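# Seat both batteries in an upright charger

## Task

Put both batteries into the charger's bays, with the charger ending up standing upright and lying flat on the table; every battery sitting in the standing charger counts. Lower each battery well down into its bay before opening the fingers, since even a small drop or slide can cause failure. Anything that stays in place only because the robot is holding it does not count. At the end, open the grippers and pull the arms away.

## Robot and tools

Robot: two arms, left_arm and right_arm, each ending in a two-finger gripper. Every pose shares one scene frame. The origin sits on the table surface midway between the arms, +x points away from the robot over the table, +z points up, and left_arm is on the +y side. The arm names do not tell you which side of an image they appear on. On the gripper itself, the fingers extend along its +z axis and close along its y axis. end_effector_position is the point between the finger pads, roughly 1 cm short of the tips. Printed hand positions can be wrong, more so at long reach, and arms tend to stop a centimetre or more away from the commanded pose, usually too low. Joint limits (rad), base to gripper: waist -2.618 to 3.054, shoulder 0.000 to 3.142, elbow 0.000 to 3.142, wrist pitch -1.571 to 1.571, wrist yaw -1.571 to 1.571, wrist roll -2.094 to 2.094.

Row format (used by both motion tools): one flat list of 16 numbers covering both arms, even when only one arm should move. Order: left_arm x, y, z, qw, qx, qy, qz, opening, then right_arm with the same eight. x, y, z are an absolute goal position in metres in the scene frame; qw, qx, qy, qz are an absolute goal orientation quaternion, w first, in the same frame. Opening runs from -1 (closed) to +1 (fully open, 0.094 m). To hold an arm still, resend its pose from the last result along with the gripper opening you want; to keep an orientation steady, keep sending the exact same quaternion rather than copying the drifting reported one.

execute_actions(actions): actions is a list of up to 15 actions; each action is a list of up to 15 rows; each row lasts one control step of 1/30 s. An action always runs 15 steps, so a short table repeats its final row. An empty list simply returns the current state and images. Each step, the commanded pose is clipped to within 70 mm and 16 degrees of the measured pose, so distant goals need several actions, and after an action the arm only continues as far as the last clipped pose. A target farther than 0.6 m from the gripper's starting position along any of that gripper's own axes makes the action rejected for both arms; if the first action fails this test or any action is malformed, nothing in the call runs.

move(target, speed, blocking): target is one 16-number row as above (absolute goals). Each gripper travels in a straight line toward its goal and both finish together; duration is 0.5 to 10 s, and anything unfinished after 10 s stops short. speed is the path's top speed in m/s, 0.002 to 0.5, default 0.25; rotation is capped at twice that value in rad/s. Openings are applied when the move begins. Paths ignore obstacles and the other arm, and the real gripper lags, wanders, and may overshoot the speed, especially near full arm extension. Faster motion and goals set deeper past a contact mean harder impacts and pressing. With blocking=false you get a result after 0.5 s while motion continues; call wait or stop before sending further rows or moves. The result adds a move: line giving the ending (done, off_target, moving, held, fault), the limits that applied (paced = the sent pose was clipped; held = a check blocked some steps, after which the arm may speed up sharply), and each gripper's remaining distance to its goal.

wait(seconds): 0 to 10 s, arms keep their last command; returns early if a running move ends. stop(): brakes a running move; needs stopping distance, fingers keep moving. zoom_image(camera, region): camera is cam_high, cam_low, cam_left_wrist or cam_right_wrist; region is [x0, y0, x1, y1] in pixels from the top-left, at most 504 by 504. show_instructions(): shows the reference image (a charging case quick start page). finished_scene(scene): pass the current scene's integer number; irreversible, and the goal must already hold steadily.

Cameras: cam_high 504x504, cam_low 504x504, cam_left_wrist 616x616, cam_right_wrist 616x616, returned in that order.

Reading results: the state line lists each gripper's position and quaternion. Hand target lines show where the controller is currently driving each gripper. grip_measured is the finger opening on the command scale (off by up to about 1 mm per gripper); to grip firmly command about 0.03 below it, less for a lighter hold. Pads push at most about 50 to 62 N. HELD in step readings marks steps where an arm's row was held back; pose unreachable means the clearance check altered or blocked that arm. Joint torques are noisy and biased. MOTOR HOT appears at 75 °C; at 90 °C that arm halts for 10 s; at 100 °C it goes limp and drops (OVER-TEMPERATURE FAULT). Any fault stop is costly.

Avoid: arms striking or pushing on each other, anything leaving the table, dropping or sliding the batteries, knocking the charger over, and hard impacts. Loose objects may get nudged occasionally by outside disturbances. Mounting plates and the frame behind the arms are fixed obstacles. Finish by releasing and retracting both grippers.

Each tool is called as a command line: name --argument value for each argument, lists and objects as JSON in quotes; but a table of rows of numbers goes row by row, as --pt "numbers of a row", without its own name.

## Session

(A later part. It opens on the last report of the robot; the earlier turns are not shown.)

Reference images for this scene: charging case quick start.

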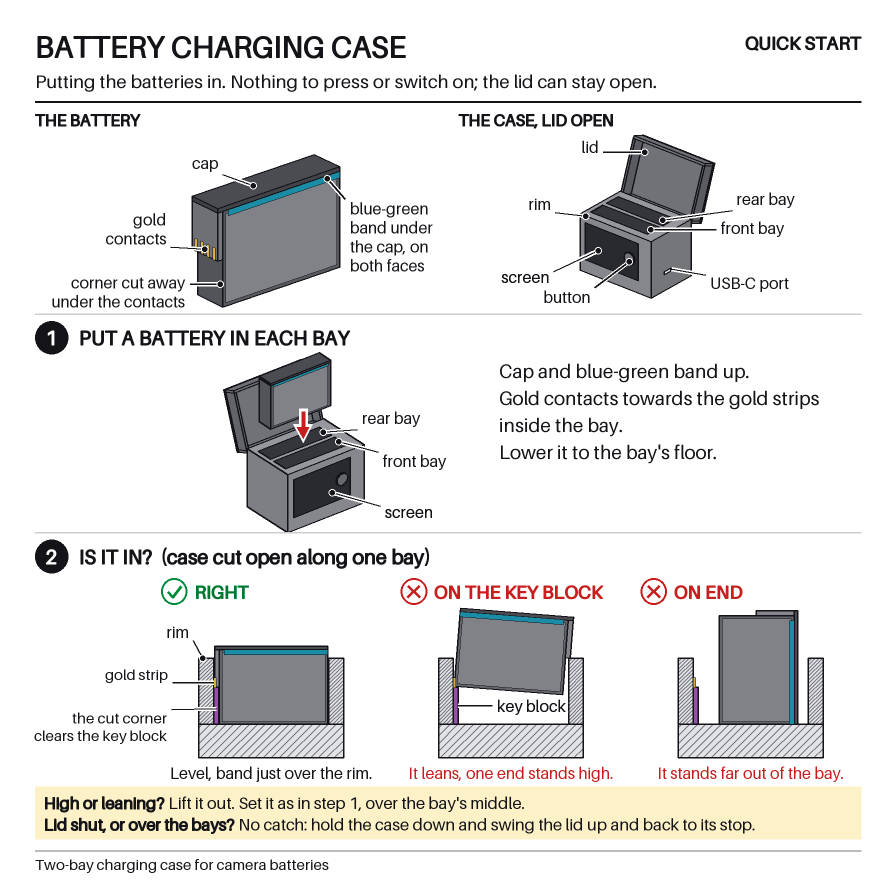

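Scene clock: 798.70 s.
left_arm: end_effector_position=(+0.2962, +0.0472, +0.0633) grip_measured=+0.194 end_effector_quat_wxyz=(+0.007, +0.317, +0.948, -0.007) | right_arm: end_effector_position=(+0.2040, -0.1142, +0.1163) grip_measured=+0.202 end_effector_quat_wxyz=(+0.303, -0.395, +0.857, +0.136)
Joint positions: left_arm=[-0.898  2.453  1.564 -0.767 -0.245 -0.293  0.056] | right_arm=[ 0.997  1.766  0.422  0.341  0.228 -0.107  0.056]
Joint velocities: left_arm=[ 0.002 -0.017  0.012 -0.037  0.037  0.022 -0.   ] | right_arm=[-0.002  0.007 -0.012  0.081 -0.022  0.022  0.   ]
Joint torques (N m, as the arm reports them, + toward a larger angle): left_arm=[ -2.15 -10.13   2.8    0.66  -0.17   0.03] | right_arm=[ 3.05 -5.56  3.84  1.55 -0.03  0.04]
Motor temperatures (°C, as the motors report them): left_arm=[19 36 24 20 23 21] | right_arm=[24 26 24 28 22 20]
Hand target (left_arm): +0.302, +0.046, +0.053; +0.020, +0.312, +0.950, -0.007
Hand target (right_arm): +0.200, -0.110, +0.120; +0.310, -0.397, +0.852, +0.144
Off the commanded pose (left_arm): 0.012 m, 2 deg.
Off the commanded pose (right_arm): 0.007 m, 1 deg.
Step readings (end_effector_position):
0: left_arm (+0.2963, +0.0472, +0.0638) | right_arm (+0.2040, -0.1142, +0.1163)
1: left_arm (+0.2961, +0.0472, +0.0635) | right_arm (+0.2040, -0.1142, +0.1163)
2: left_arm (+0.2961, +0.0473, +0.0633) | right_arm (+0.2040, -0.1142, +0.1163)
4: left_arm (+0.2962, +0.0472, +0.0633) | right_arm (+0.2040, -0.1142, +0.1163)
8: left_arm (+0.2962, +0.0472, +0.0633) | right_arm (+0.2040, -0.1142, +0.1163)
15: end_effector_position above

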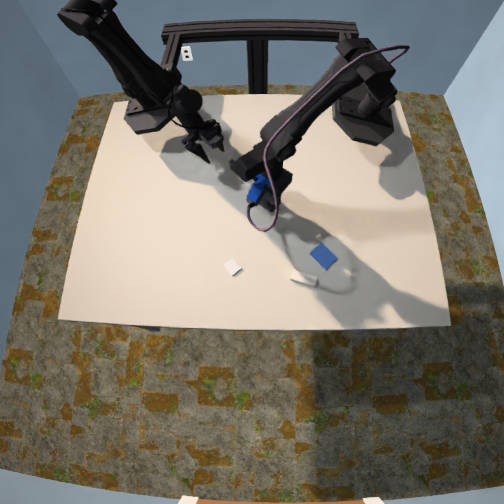

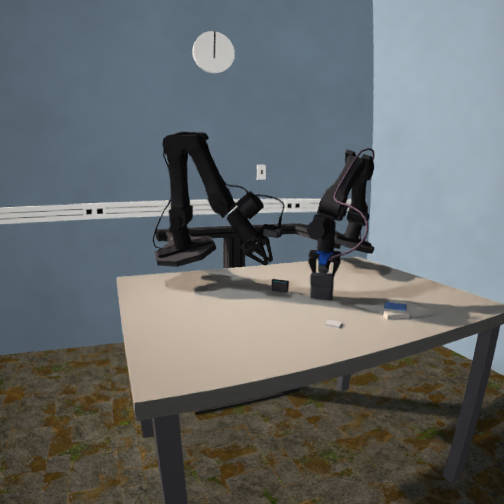

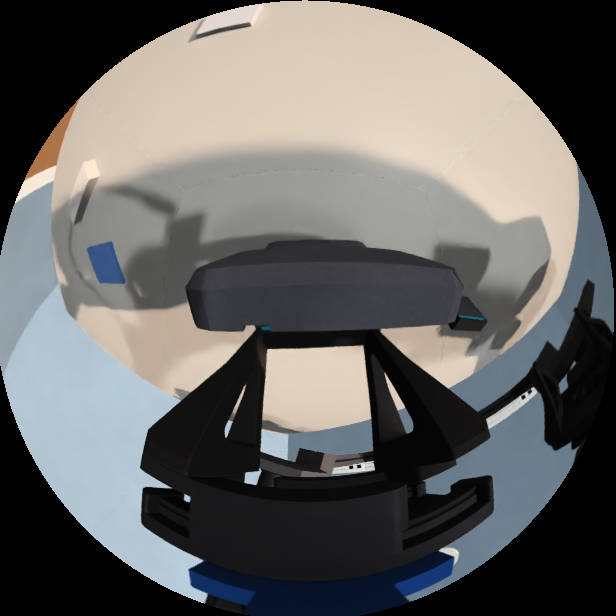

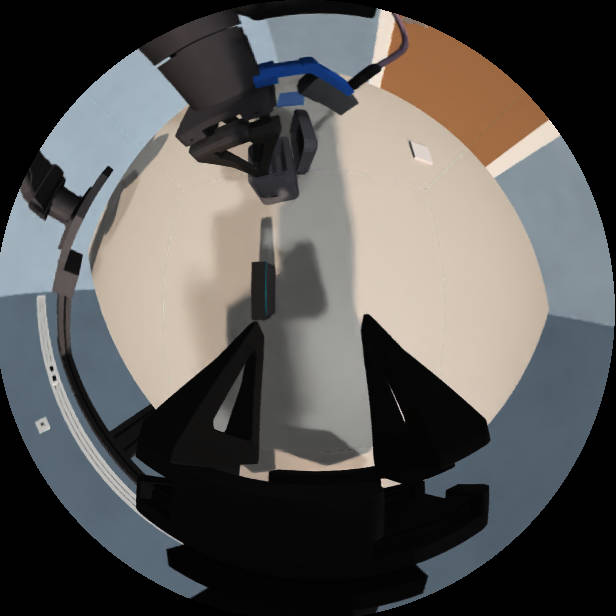

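execute_actions --actions '[[[0.2975,0.0465,0.061,0.021,0.312,0.950,-0.007,0.14,0.20,-0.11,0.12,0.310,-0.397,0.852,0.1445,0.2],[0.2975,0.0465,0.063,0.021,0.312,0.950,-0.007,0.14,0.20,-0.11,0.12,0.310,-0.397,0.852,0.1445,0.2],[0.2975,0.0465,0.065,0.021,0.312,0.950,-0.007,0.14,0.20,-0.11,0.12,0.310,-0.397,0.852,0.1445,0.2],[0.2975,0.0465,0.066,0.021,0.312,0.950,-0.007,0.15,0.20,-0.11,0.12,0.310,-0.397,0.852,0.1445,0.2],[0.2975,0.0465,0.066,0.021,0.312,0.950,-0.007,0.16,0.20,-0.11,0.12,0.310,-0.397,0.852,0.1445,0.2],[0.2975,0.0465,0.066,0.021,0.312,0.950,-0.007,0.17,0.20,-0.11,0.12,0.310,-0.397,0.852,0.1445,0.2],[0.2975,0.0465,0.066,0.021,0.312,0.950,-0.007,0.178,0.20,-0.11,0.12,0.310,-0.397,0.852,0.1445,0.2],[0.2975,0.0465,0.066,0.021,0.312,0.950,-0.007,0.186,0.20,-0.11,0.12,0.310,-0.397,0.852,0.1445,0.2],[0.2975,0.0465,0.066,0.021,0.312,0.950,-0.007,0.194,0.20,-0.11,0.12,0.310,-0.397,0.852,0.1445,0.2],[0.2975,0.0465,0.066,0.021,0.312,0.950,-0.007,0.202,0.20,-0.11,0.12,0.310,-0.397,0.852,0.1445,0.2],[0.2975,0.0465,0.066,0.021,0.312,0.950,-0.007,0.21,0.20,-0.11,0.12,0.310,-0.397,0.852,0.1445,0.2],[0.2975,0.0465,0.066,0.021,0.312,0.950,-0.007,0.22,0.20,-0.11,0.12,0.310,-0.397,0.852,0.1445,0.2]],[[0.2975,0.0465,0.066,0.021,0.312,0.950,-0.007,0.25,0.20,-0.11,0.12,0.310,-0.397,0.852,0.1445,0.2],[0.2975,0.0465,0.066,0.021,0.312,0.950,-0.007,0.28,0.20,-0.11,0.12,0.310,-0.397,0.852,0.1445,0.2],[0.2975,0.0465,0.066,0.021,0.312,0.950,-0.007,0.32,0.20,-0.11,0.12,0.310,-0.397,0.852,0.1445,0.2],[0.2975,0.0465,0.066,0.021,0.312,0.950,-0.007,0.36,0.20,-0.11,0.12,0.310,-0.397,0.852,0.1445,0.2],[0.2975,0.0465,0.066,0.021,0.312,0.950,-0.007,0.4,0.20,-0.11,0.12,0.310,-0.397,0.852,0.1445,0.2],[0.2975,0.0465,0.066,0.021,0.312,0.950,-0.007,0.45,0.20,-0.11,0.12,0.310,-0.397,0.852,0.1445,0.2],[0.2975,0.0465,0.066,0.021,0.312,0.950,-0.007,0.5,0.20,-0.11,0.12,0.310,-0.397,0.852,0.1445,0.2]],[[0.2975,0.0465,0.075,0.021,0.312,0.950,-0.007,0.5,0.20,-0.12,0.13,0.310,-0.397,0.852,0.1445,0.2],[0.2975,0.0465,0.08,0.021,0.312,0.950,-0.007,0.5,0.20,-0.13,0.13,0.310,-0.397,0.852,0.1445,0.2],[0.2975,0.0465,0.085,0.021,0.312,0.950,-0.007,0.5,0.20,-0.14,0.13,0.310,-0.397,0.852,0.1445,0.2],[0.2975,0.0465,0.09,0.021,0.312,0.950,-0.007,0.5,0.20,-0.15,0.13,0.310,-0.397,0.852,0.1445,0.2],[0.2975,0.0465,0.095,0.021,0.312,0.950,-0.007,0.5,0.20,-0.16,0.13,0.310,-0.397,0.852,0.1445,0.2],[0.2975,0.0465,0.10,0.021,0.312,0.950,-0.007,0.5,0.20,-0.17,0.14,0.310,-0.397,0.852,0.1445,0.2],[0.2975,0.0465,0.105,0.021,0.312,0.950,-0.007,0.5,0.20,-0.18,0.14,0.310,-0.397,0.852,0.1445,0.2],[0.2975,0.0465,0.11,0.021,0.312,0.950,-0.007,0.5,0.195,-0.19,0.14,0.310,-0.397,0.852,0.1445,0.2],[0.2975,0.0465,0.116,0.021,0.312,0.950,-0.007,0.5,0.19,-0.20,0.14,0.310,-0.397,0.852,0.1445,0.2],[0.2975,0.0465,0.122,0.021,0.312,0.950,-0.007,0.5,0.185,-0.21,0.15,0.310,-0.397,0.852,0.1445,0.2],[0.2975,0.0465,0.128,0.021,0.312,0.950,-0.007,0.5,0.18,-0.22,0.15,0.310,-0.397,0.852,0.1445,0.2],[0.2975,0.0465,0.134,0.021,0.312,0.950,-0.007,0.5,0.18,-0.23,0.15,0.310,-0.397,0.852,0.1445,0.2],[0.2975,0.0465,0.14,0.021,0.312,0.950,-0.007,0.5,0.18,-0.24,0.15,0.310,-0.397,0.852,0.1445,0.2]]]'

zoom_image --camera "cam_left_wrist" --region '[210,180,410,380]'

Scene clock: 820.67 s.
left_arm: end_effector_position=(+0.2970, +0.0496, +0.1175) grip_measured=+0.498 end_effector_quat_wxyz=(+0.014, +0.311, +0.950, -0.007) | right_arm: end_effector_position=(+0.2040, -0.2231, +0.1476) grip_measured=+0.202 end_effector_quat_wxyz=(+0.354, -0.344, +0.860, +0.127)
Joint positions: left_arm=[-0.928  2.346  1.609 -0.913 -0.251 -0.332  0.07 ] | right_arm=[ 0.678  1.09   0.143  0.099  0.102 -0.312  0.056]
Joint velocities: left_arm=[-0.095 -0.198  0.276 -0.359  0.022 -0.037  0.   ] | right_arm=[-0.672 -1.316 -0.178 -1.092 -0.315 -0.535  0.001]
Joint torques (N m, as the arm reports them, + toward a larger angle): left_arm=[ -3.85 -12.4    5.51   0.07  -0.08  -0.04] | right_arm=[ 1.03 -1.78  6.53  1.67 -0.36 -0.1 ]
Motor temperatures (°C, as the motors report them): left_arm=[19 36 23 20 23 21] | right_arm=[24 26 24 28 22 20]
Hand target (left_arm): +0.297, +0.046, +0.140; +0.022, +0.312, +0.950, -0.008
Hand target (right_arm): +0.186, -0.229, +0.142; +0.330, -0.382, +0.852, +0.136
Off the commanded pose (left_arm): 0.023 m, 1 deg.
Off the commanded pose (right_arm): 0.029 m, 8 deg.
Step readings (end_effector_position; steps 1 to 15: 1st action; 16 to 30: 2nd action; 31 to 45: 3rd action):
0: left_arm (+0.2962, +0.0472, +0.0633) | right_arm (+0.2040, -0.1142, +0.1163)
1: left_arm (+0.2962, +0.0472, +0.0633) | right_arm (+0.2040, -0.1142, +0.1163)
2: left_arm (+0.2962, +0.0472, +0.0633) | right_arm (+0.2040, -0.1142, +0.1163)
4: left_arm (+0.2960, +0.0475, +0.0635) | right_arm (+0.2040, -0.1142, +0.1163)
8: left_arm (+0.2960, +0.0475, +0.0634) | right_arm (+0.2040, -0.1142, +0.1163)
15: left_arm (+0.2959, +0.0476, +0.0635) | right_arm (+0.2040, -0.1142, +0.1163)
16: left_arm (+0.2959, +0.0476, +0.0635) | right_arm (+0.2040, -0.1142, +0.1163)
17: left_arm (+0.2963, +0.0473, +0.0635) | right_arm (+0.2040, -0.1142, +0.1163)
19: left_arm (+0.2962, +0.0479, +0.0626) | right_arm (+0.2040, -0.1142, +0.1163)
23: left_arm (+0.2953, +0.0490, +0.0617) | right_arm (+0.2040, -0.1142, +0.1163)
30: left_arm (+0.2958, +0.0488, +0.0616) | right_arm (+0.2040, -0.1142, +0.1163)
31: left_arm (+0.2958, +0.0488, +0.0616) | right_arm (+0.2036, -0.1148, +0.1173)
32: left_arm (+0.2957, +0.0490, +0.0619) | right_arm (+0.2025, -0.1169, +0.1193)
34: left_arm (+0.2952, +0.0507, +0.0644) | right_arm (+0.2021, -0.1271, +0.1243)
38: left_arm (+0.2947, +0.0549, +0.0779) | right_arm (+0.2072, -0.1647, +0.1313)
45: end_effector_position above

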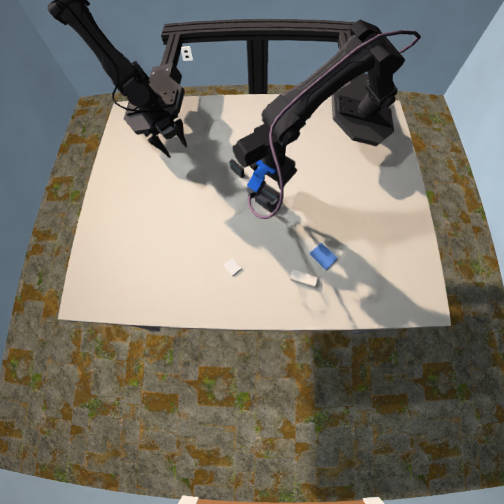

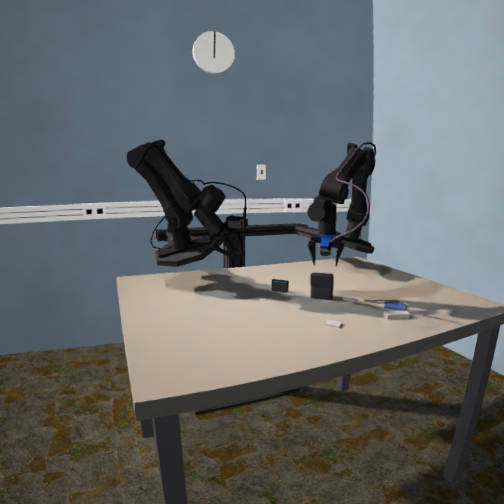

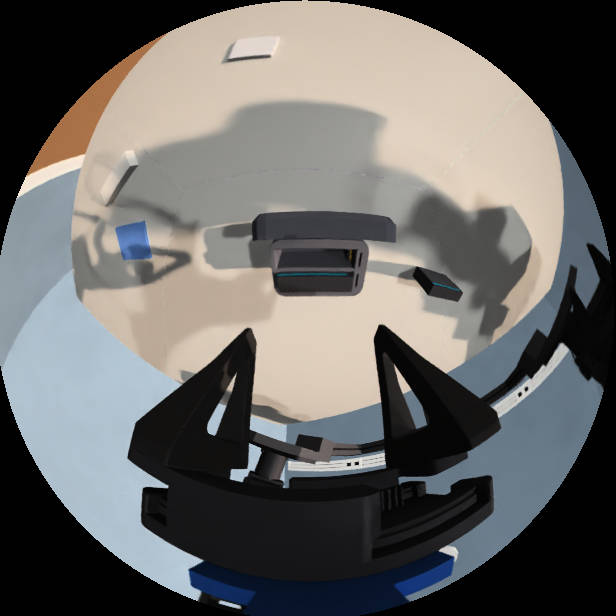

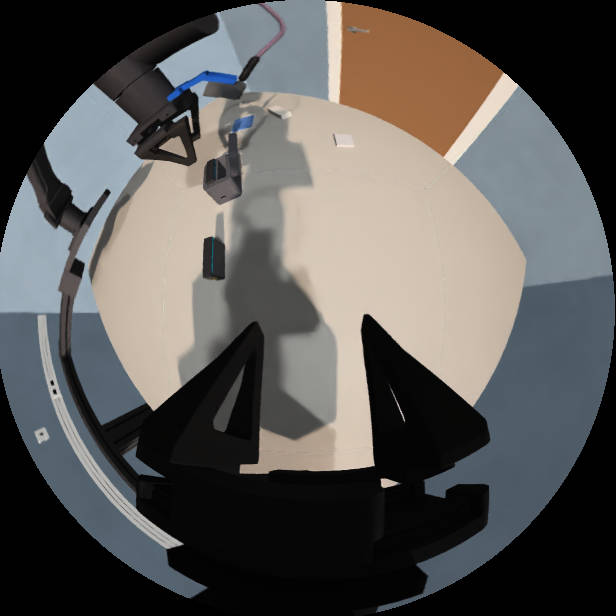

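Region (210, 180, 410, 380) of cam_left_wrist's 616x616 image, scaled by 2.520, with more detail than that image has.

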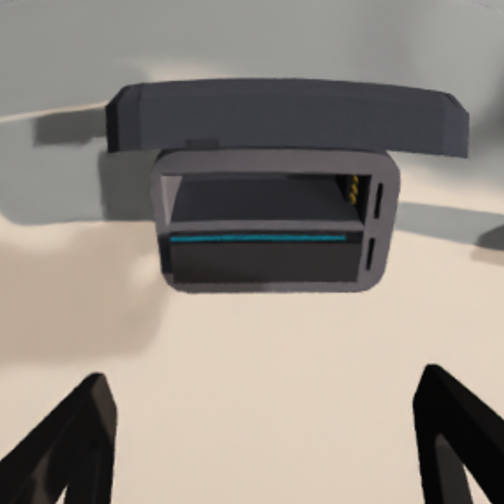

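move --target '[0.182,-0.054,0.12,0.0,0.383,0.924,0.0,0.55,0.16,-0.30,0.16,0.310,-0.397,0.852,0.1445,0.2]' --speed 0.15

Scene clock: 825.13 s.
left_arm: end_effector_position=(+0.1783, -0.0453, +0.1093) grip_measured=+0.548 end_effector_quat_wxyz=(-0.008, +0.385, +0.923, +0.009) | right_arm: end_effector_position=(+0.1497, -0.2962, +0.1456) grip_measured=+0.202 end_effector_quat_wxyz=(+0.285, -0.394, +0.860, +0.154)
Joint positions: left_arm=[-1.25   2.619  1.92  -1.081 -0.198 -0.512  0.073] | right_arm=[ 0.115  0.592  0.186 -0.658 -0.279 -0.838  0.056]
Joint velocities: left_arm=[ 0.002  0.007  0.007 -0.007 -0.037  0.037  0.   ] | right_arm=[ 0.002  0.007  0.012 -0.051 -0.11   0.007  0.   ]
Joint torques (N m, as the arm reports them, + toward a larger angle): left_arm=[ -2.95 -12.85   6.28   0.03  -0.02  -0.06] | right_arm=[-0.88 -1.22 10.53  0.82 -0.48 -0.07]
Motor temperatures (°C, as the motors report them): left_arm=[19 36 24 20 23 21] | right_arm=[24 26 24 28 22 20]
Hand target (left_arm): +0.180, -0.053, +0.119; -0.000, +0.383, +0.924, -0.000
Hand target (right_arm): +0.160, -0.298, +0.161; +0.311, -0.394, +0.851, +0.151
Off the commanded pose (left_arm): 0.014 m, 1 deg.
Off the commanded pose (right_arm): 0.018 m, 3 deg.
move: off_target (left_arm, right_arm)

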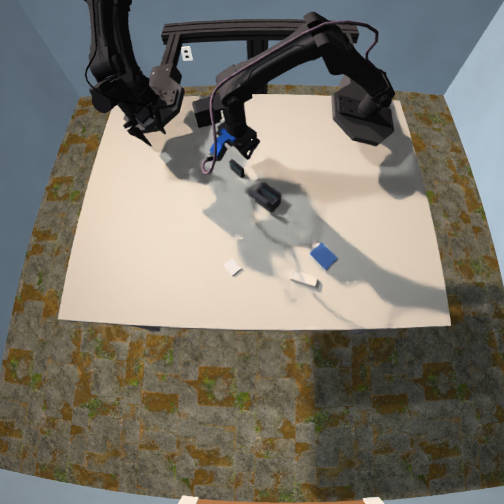

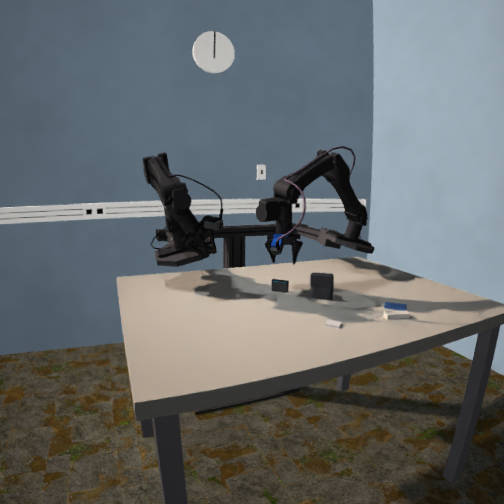

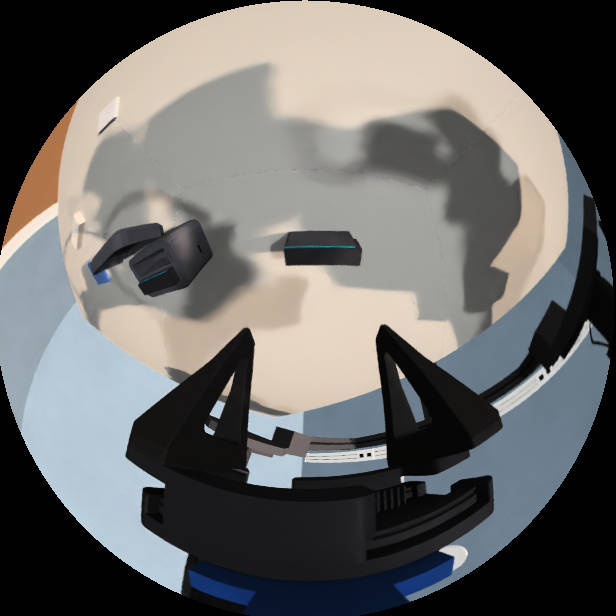

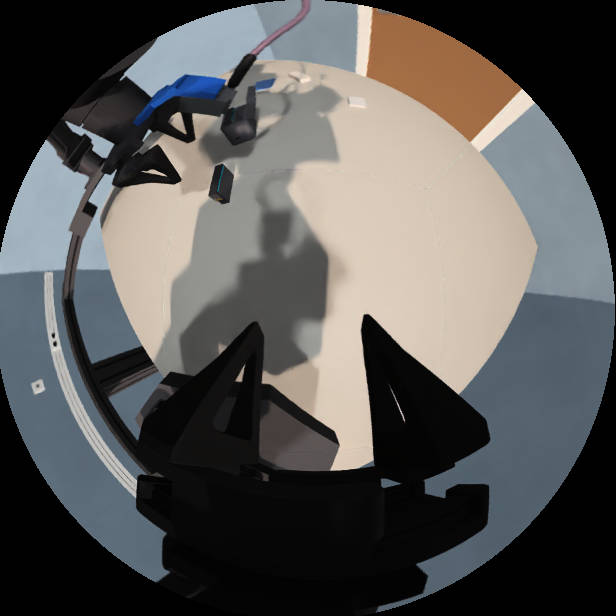

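move --target '[0.183,-0.058,0.078,0.0,0.383,0.924,0.0,0.55,0.16,-0.30,0.16,0.310,-0.397,0.852,0.1445,0.2]' --speed 0.06

zoom_image --camera "cam_left_wrist" --region '[210,200,410,400]'

Scene clock: 829.87 s.
left_arm: end_effector_position=(+0.1787, -0.0510, +0.0736) grip_measured=+0.548 end_effector_quat_wxyz=(-0.010, +0.384, +0.923, +0.011) | right_arm: end_effector_position=(+0.1495, -0.2973, +0.1450) grip_measured=+0.202 end_effector_quat_wxyz=(+0.285, -0.398, +0.859, +0.151)
Joint positions: left_arm=[-1.236  2.698  1.92  -1.004 -0.198 -0.503  0.073] | right_arm=[ 0.11   0.592  0.186 -0.661 -0.277 -0.853  0.056]
Joint velocities: left_arm=[-0.022  0.007 -0.007  0.022 -0.007  0.022  0.   ] | right_arm=[-0.002 -0.002 -0.002 -0.007 -0.037 -0.007  0.   ]
Joint torques (N m, as the arm reports them, + toward a larger angle): left_arm=[ -2.44 -13.41   4.81   0.24  -0.03   0.09] | right_arm=[-0.88 -1.22 10.34  0.83 -0.42 -0.1 ]
Motor temperatures (°C, as the motors report them): left_arm=[19 36 24 20 23 21] | right_arm=[24 26 25 28 22 20]
Hand target (left_arm): +0.183, -0.058, +0.078; -0.000, +0.383, +0.924, -0.000
Hand target (right_arm): +0.160, -0.300, +0.159; +0.310, -0.397, +0.852, +0.144
Off the commanded pose (left_arm): 0.009 m, 2 deg.
Off the commanded pose (right_arm): 0.018 m, 3 deg.
move: off_target (right_arm)

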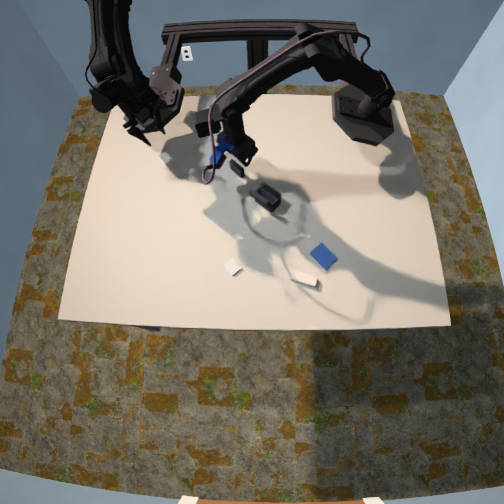

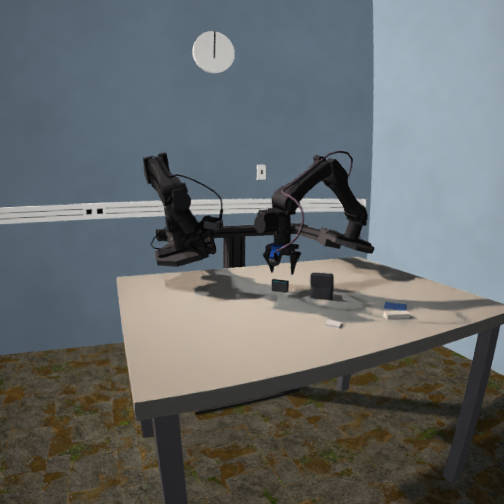

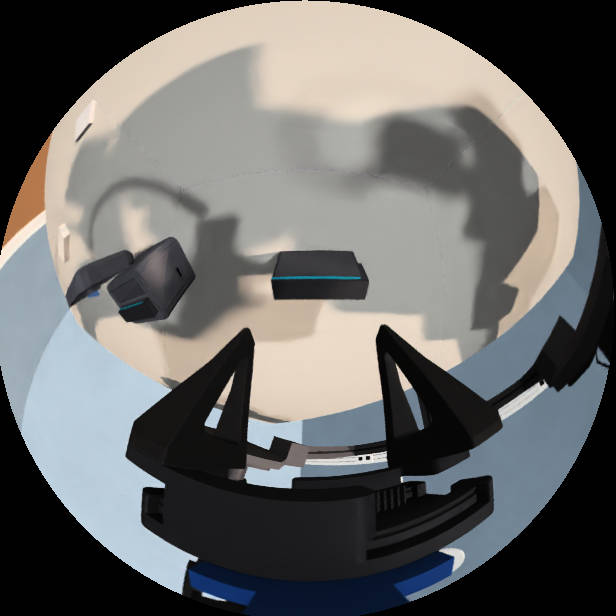

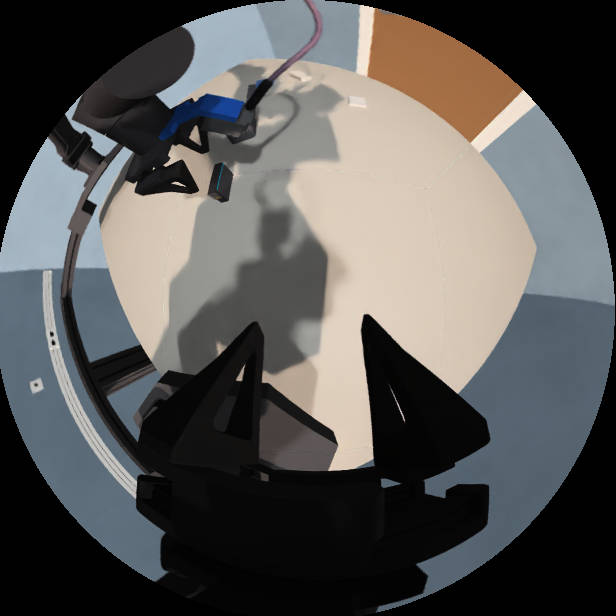

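Region (210, 200, 410, 400) of cam_left_wrist's 616x616 image, scaled by 2.520, with more detail than that image has.

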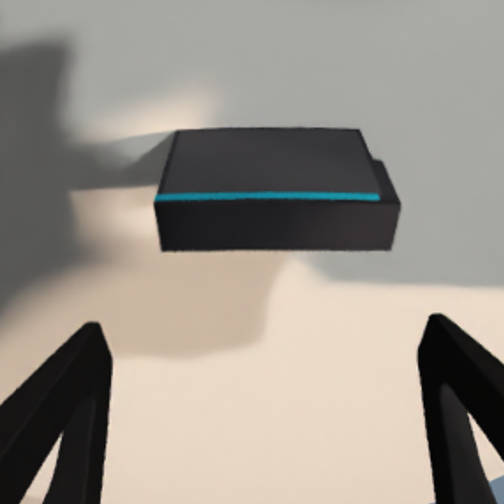

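move --target '[0.185,-0.059,0.055,0.0,0.383,0.924,0.0,0.55,0.16,-0.30,0.16,0.310,-0.397,0.852,0.1445,0.2]' --speed 0.04

zoom_image --camera "cam_left_wrist" --region '[210,200,410,400]'

Scene clock: 835.63 s.
left_arm: end_effector_position=(+0.1818, -0.0562, +0.0542) grip_measured=+0.548 end_effector_quat_wxyz=(-0.007, +0.383, +0.924, +0.005) | right_arm: end_effector_position=(+0.1496, -0.2978, +0.1448) grip_measured=+0.202 end_effector_quat_wxyz=(+0.284, -0.399, +0.859, +0.150)
Joint positions: left_arm=[-1.223  2.739  1.92  -0.947 -0.198 -0.49   0.073] | right_arm=[ 0.11   0.592  0.186 -0.661 -0.274 -0.854  0.056]
Joint velocities: left_arm=[-0.007  0.002 -0.002  0.022 -0.022  0.007 -0.   ] | right_arm=[ 0.012  0.007  0.002  0.022 -0.066  0.022  0.001]
Joint torques (N m, as the arm reports them, + toward a larger angle): left_arm=[ -2.49 -13.42   4.07   0.24  -0.04   0.08] | right_arm=[-0.91 -1.16 10.43  0.85 -0.5  -0.08]
Motor temperatures (°C, as the motors report them): left_arm=[19 37 24 20 23 21] | right_arm=[23 25 25 27 22 20]
Hand target (left_arm): +0.185, -0.059, +0.055; -0.000, +0.383, +0.924, -0.000
Hand target (right_arm): +0.160, -0.300, +0.159; +0.310, -0.397, +0.852, +0.144
Off the commanded pose (left_arm): 0.004 m, 1 deg.
Off the commanded pose (right_arm): 0.019 m, 3 deg.
move: off_target (right_arm)

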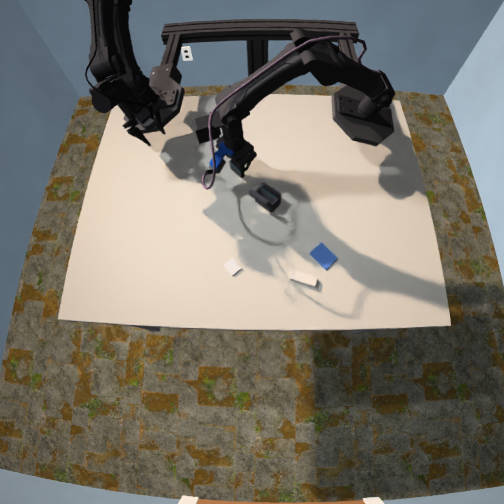

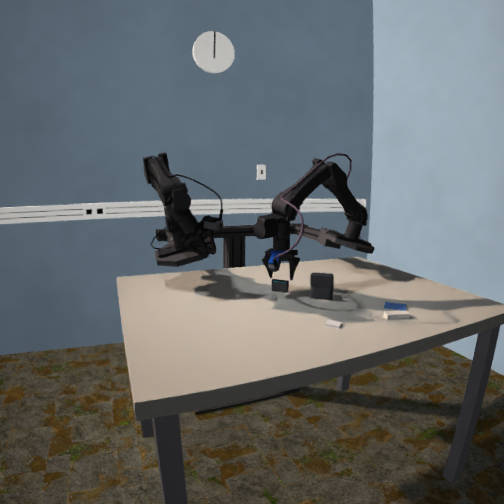

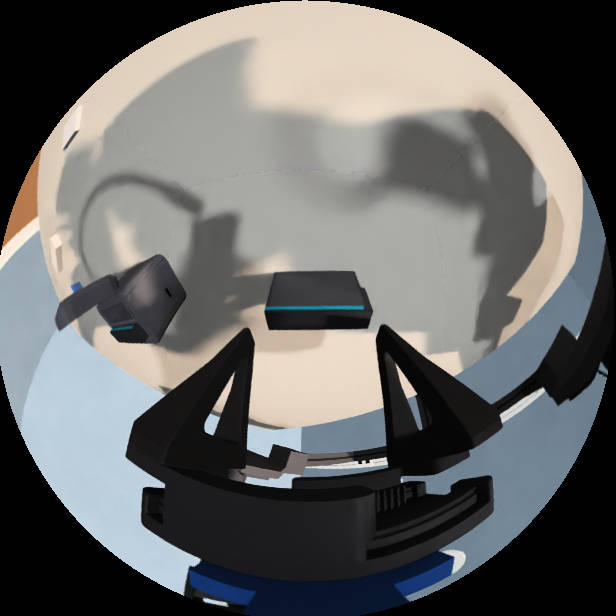

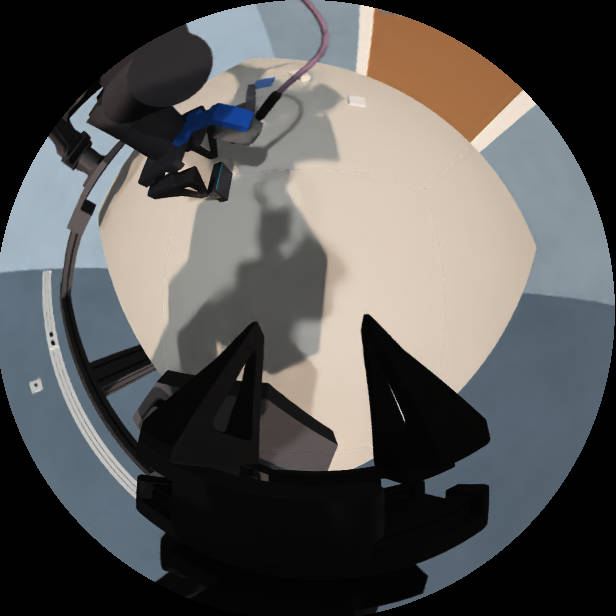

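Region (210, 200, 410, 400) of cam_left_wrist's 616x616 image, scaled by 2.520, with more detail than that image has.

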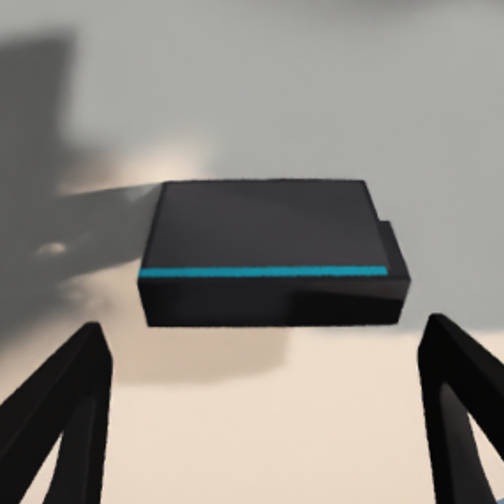

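move --target '[0.187,-0.0616,0.043,0.0,0.383,0.924,0.0,0.55,0.16,-0.30,0.16,0.310,-0.397,0.852,0.1445,0.2]' --speed 0.03

zoom_image --camera "cam_left_wrist" --region '[210,200,410,400]'

Scene clock: 840.33 s.
left_arm: end_effector_position=(+0.1816, -0.0542, +0.0393) grip_measured=+0.548 end_effector_quat_wxyz=(-0.012, +0.384, +0.923, +0.009) | right_arm: end_effector_position=(+0.1496, -0.2982, +0.1445) grip_measured=+0.202 end_effector_quat_wxyz=(+0.283, -0.399, +0.860, +0.148)
Joint positions: left_arm=[-1.215  2.771  1.92  -0.927 -0.198 -0.482  0.073] | right_arm=[ 0.11   0.592  0.186 -0.661 -0.271 -0.854  0.056]
Joint velocities: left_arm=[-0.007  0.012 -0.007 -0.037  0.037  0.066 -0.   ] | right_arm=[ 0.017 -0.007 -0.002  0.037  0.037  0.007 -0.001]
Joint torques (N m, as the arm reports them, + toward a larger angle): left_arm=[ -2.41 -13.43   4.82   0.24  -0.06   0.09] | right_arm=[-1.11 -1.22 10.24  0.85 -0.5  -0.07]
Motor temperatures (°C, as the motors report them): left_arm=[19 37 24 20 23 21] | right_arm=[23 25 25 27 22 20]
Hand target (left_arm): +0.187, -0.061, +0.043; -0.000, +0.383, +0.924, -0.000
Hand target (right_arm): +0.160, -0.300, +0.159; +0.310, -0.397, +0.852, +0.144
Off the commanded pose (left_arm): 0.010 m, 2 deg.
Off the commanded pose (right_arm): 0.019 m, 3 deg.
move: off_target (right_arm)

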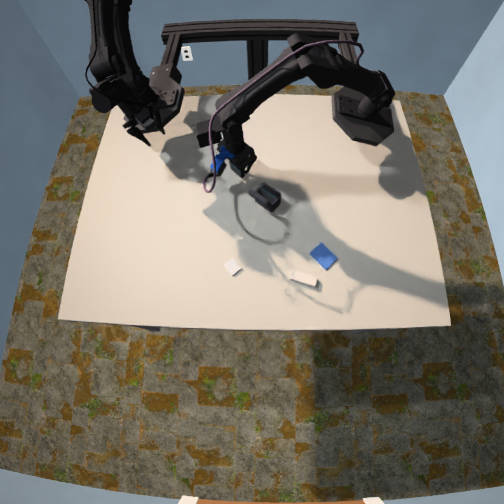

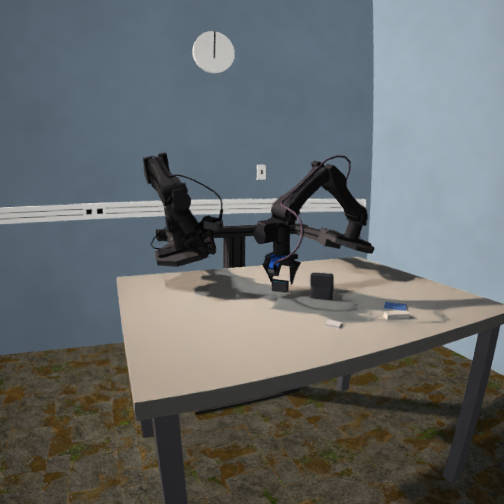

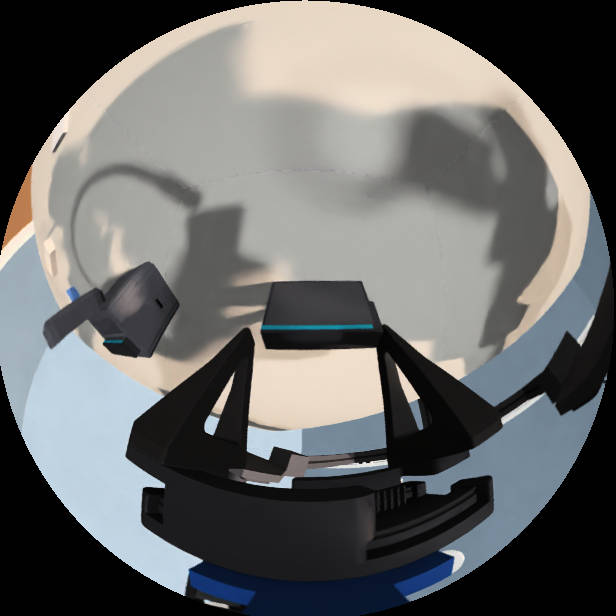

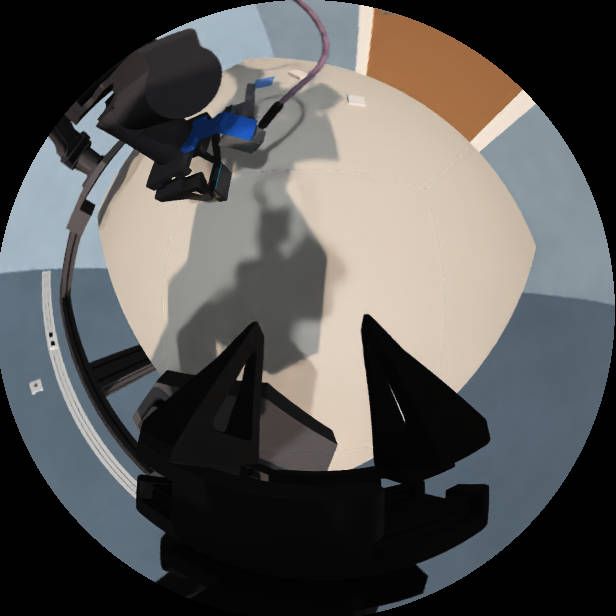

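Region (210, 200, 410, 400) of cam_left_wrist's 616x616 image, scaled by 2.520, with more detail than that image has.

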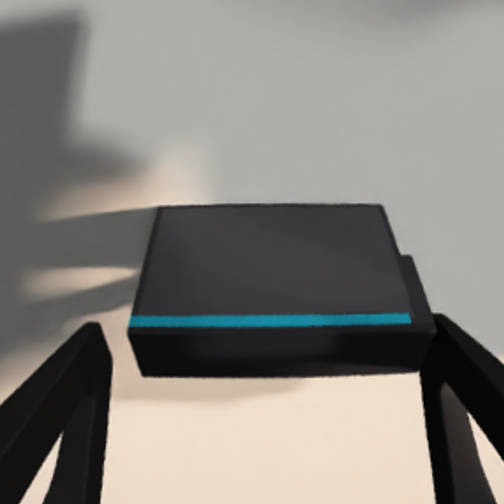

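execute_actions --actions '[[[0.187,-0.063,0.054,0.0,0.383,0.924,0.0,0.58,0.16,-0.30,0.16,0.310,-0.397,0.852,0.1445,0.2]]]'

zoom_image --camera "cam_left_wrist" --region '[210,200,410,400]'

Scene clock: 844.73 s.
left_arm: end_effector_position=(+0.1811, -0.0526, +0.0393) grip_measured=+0.578 end_effector_quat_wxyz=(-0.014, +0.385, +0.923, +0.012) | right_arm: end_effector_position=(+0.1496, -0.2982, +0.1445) grip_measured=+0.202 end_effector_quat_wxyz=(+0.283, -0.399, +0.860, +0.148)
Joint positions: left_arm=[-1.215  2.771  1.92  -0.934 -0.198 -0.482  0.074] | right_arm=[ 0.11   0.592  0.186 -0.661 -0.271 -0.854  0.056]
Joint velocities: left_arm=[ 0.007 -0.002  0.002 -0.022 -0.022  0.022 -0.001] | right_arm=[ 0.002 -0.012 -0.007  0.007  0.022  0.081  0.002]
Joint torques (N m, as the arm reports them, + toward a larger angle): left_arm=[ -2.95 -14.64   5.91  -0.01  -0.08  -0.01] | right_arm=[-0.94 -1.16 10.3   0.86 -0.47 -0.1 ]
Motor temperatures (°C, as the motors report them): left_arm=[19 37 24 20 23 21] | right_arm=[23 25 25 27 22 20]
Hand target (left_arm): +0.187, -0.063, +0.054; -0.000, +0.383, +0.924, -0.000
Hand target (right_arm): +0.160, -0.300, +0.159; +0.310, -0.397, +0.852, +0.144
Off the commanded pose (left_arm): 0.019 m, 2 deg.
Off the commanded pose (right_arm): 0.019 m, 3 deg.
Step readings (end_effector_position):
0: left_arm (+0.1817, -0.0545, +0.0393) | right_arm (+0.1496, -0.2982, +0.1445)
1: left_arm (+0.1816, -0.0543, +0.0393) | right_arm (+0.1496, -0.2982, +0.1445)
2: left_arm (+0.1815, -0.0540, +0.0393) | right_arm (+0.1496, -0.2982, +0.1445)
4: left_arm (+0.1814, -0.0535, +0.0393) | right_arm (+0.1496, -0.2982, +0.1445)
8: left_arm (+0.1812, -0.0529, +0.0393) | right_arm (+0.1496, -0.2982, +0.1445)
15: end_effector_position above

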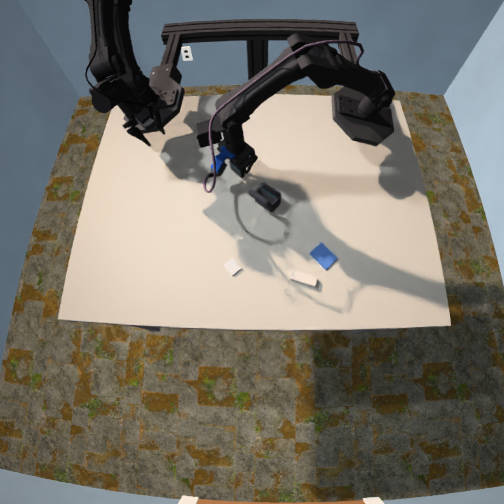

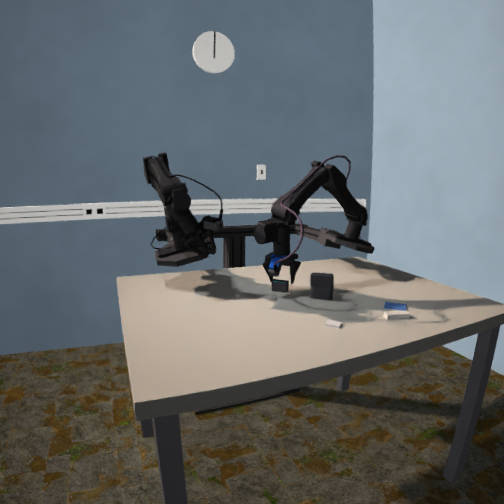

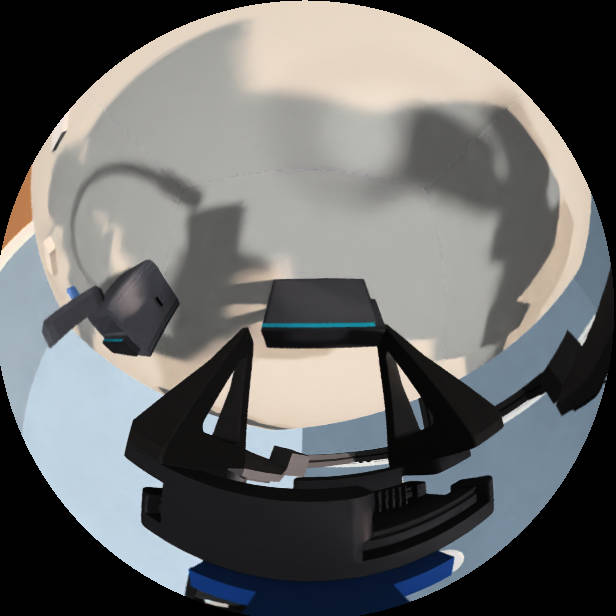

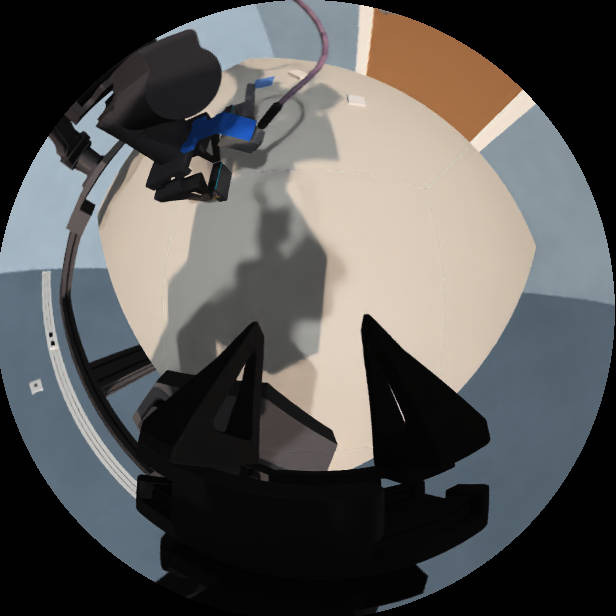

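Region (210, 200, 410, 400) of cam_left_wrist's 616x616 image, scaled by 2.520, with more detail than that image has.

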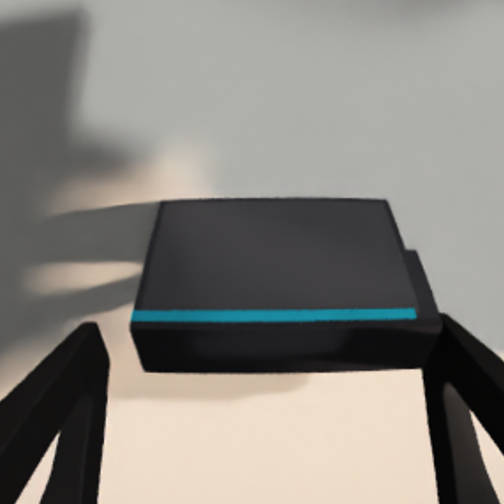

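move --target '[0.184,-0.073,0.078,0.0,0.383,0.924,0.0,0.55,0.16,-0.30,0.16,0.310,-0.397,0.852,0.1445,0.2]' --speed 0.03

Scene clock: 852.30 s.
left_arm: end_effector_position=(+0.1854, -0.0629, +0.0640) grip_measured=+0.552 end_effector_quat_wxyz=(-0.011, +0.381, +0.925, +0.010) | right_arm: end_effector_position=(+0.1496, -0.2983, +0.1445) grip_measured=+0.202 end_effector_quat_wxyz=(+0.283, -0.399, +0.860, +0.148)
Joint positions: left_arm=[-1.225  2.771  2.024 -1.034 -0.198 -0.499  0.073] | right_arm=[ 0.11   0.592  0.186 -0.661 -0.271 -0.855  0.056]
Joint velocities: left_arm=[ 0.002 -0.012 -0.002 -0.168 -0.022  0.022 -0.001] | right_arm=[-0.002  0.002  0.012 -0.022 -0.022  0.037 -0.   ]
Joint torques (N m, as the arm reports them, + toward a larger angle): left_arm=[ -3.98 -14.36   6.18   0.03  -0.03  -0.01] | right_arm=[-0.96 -1.27 10.39  0.8  -0.49 -0.12]
Motor temperatures (°C, as the motors report them): left_arm=[19 38 24 20 23 21] | right_arm=[23 25 26 27 22 20]
Hand target (left_arm): +0.184, -0.073, +0.078; -0.000, +0.383, +0.924, -0.001
Hand target (right_arm): +0.160, -0.300, +0.159; +0.310, -0.397, +0.852, +0.144
Off the commanded pose (left_arm): 0.017 m, 2 deg.
Off the commanded pose (right_arm): 0.019 m, 3 deg.
move: off_target (left_arm, right_arm)

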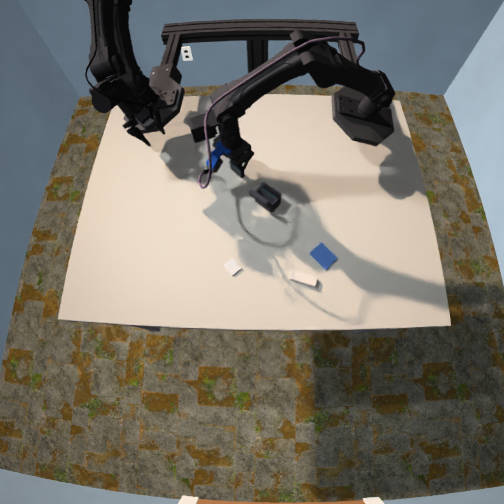

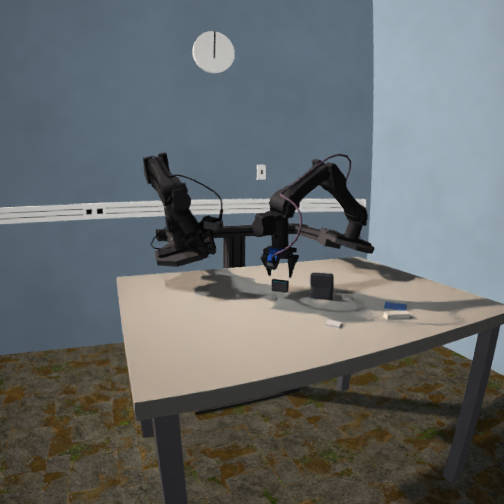

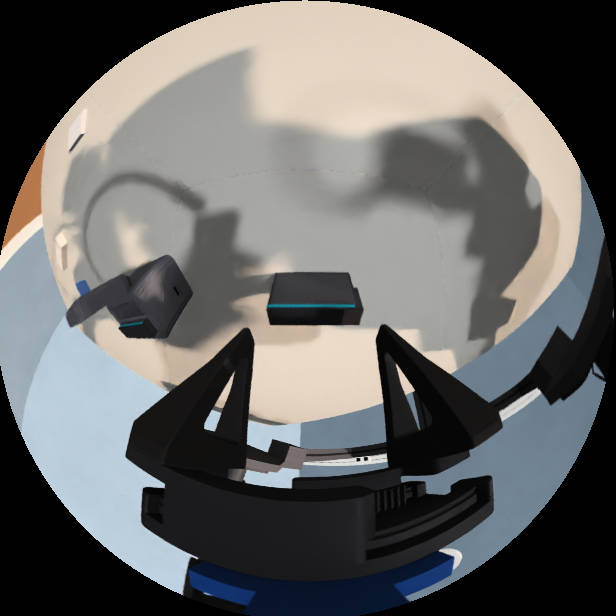

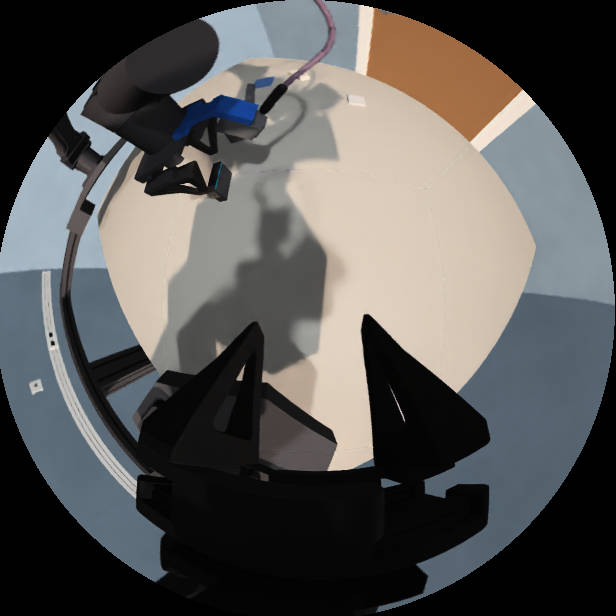

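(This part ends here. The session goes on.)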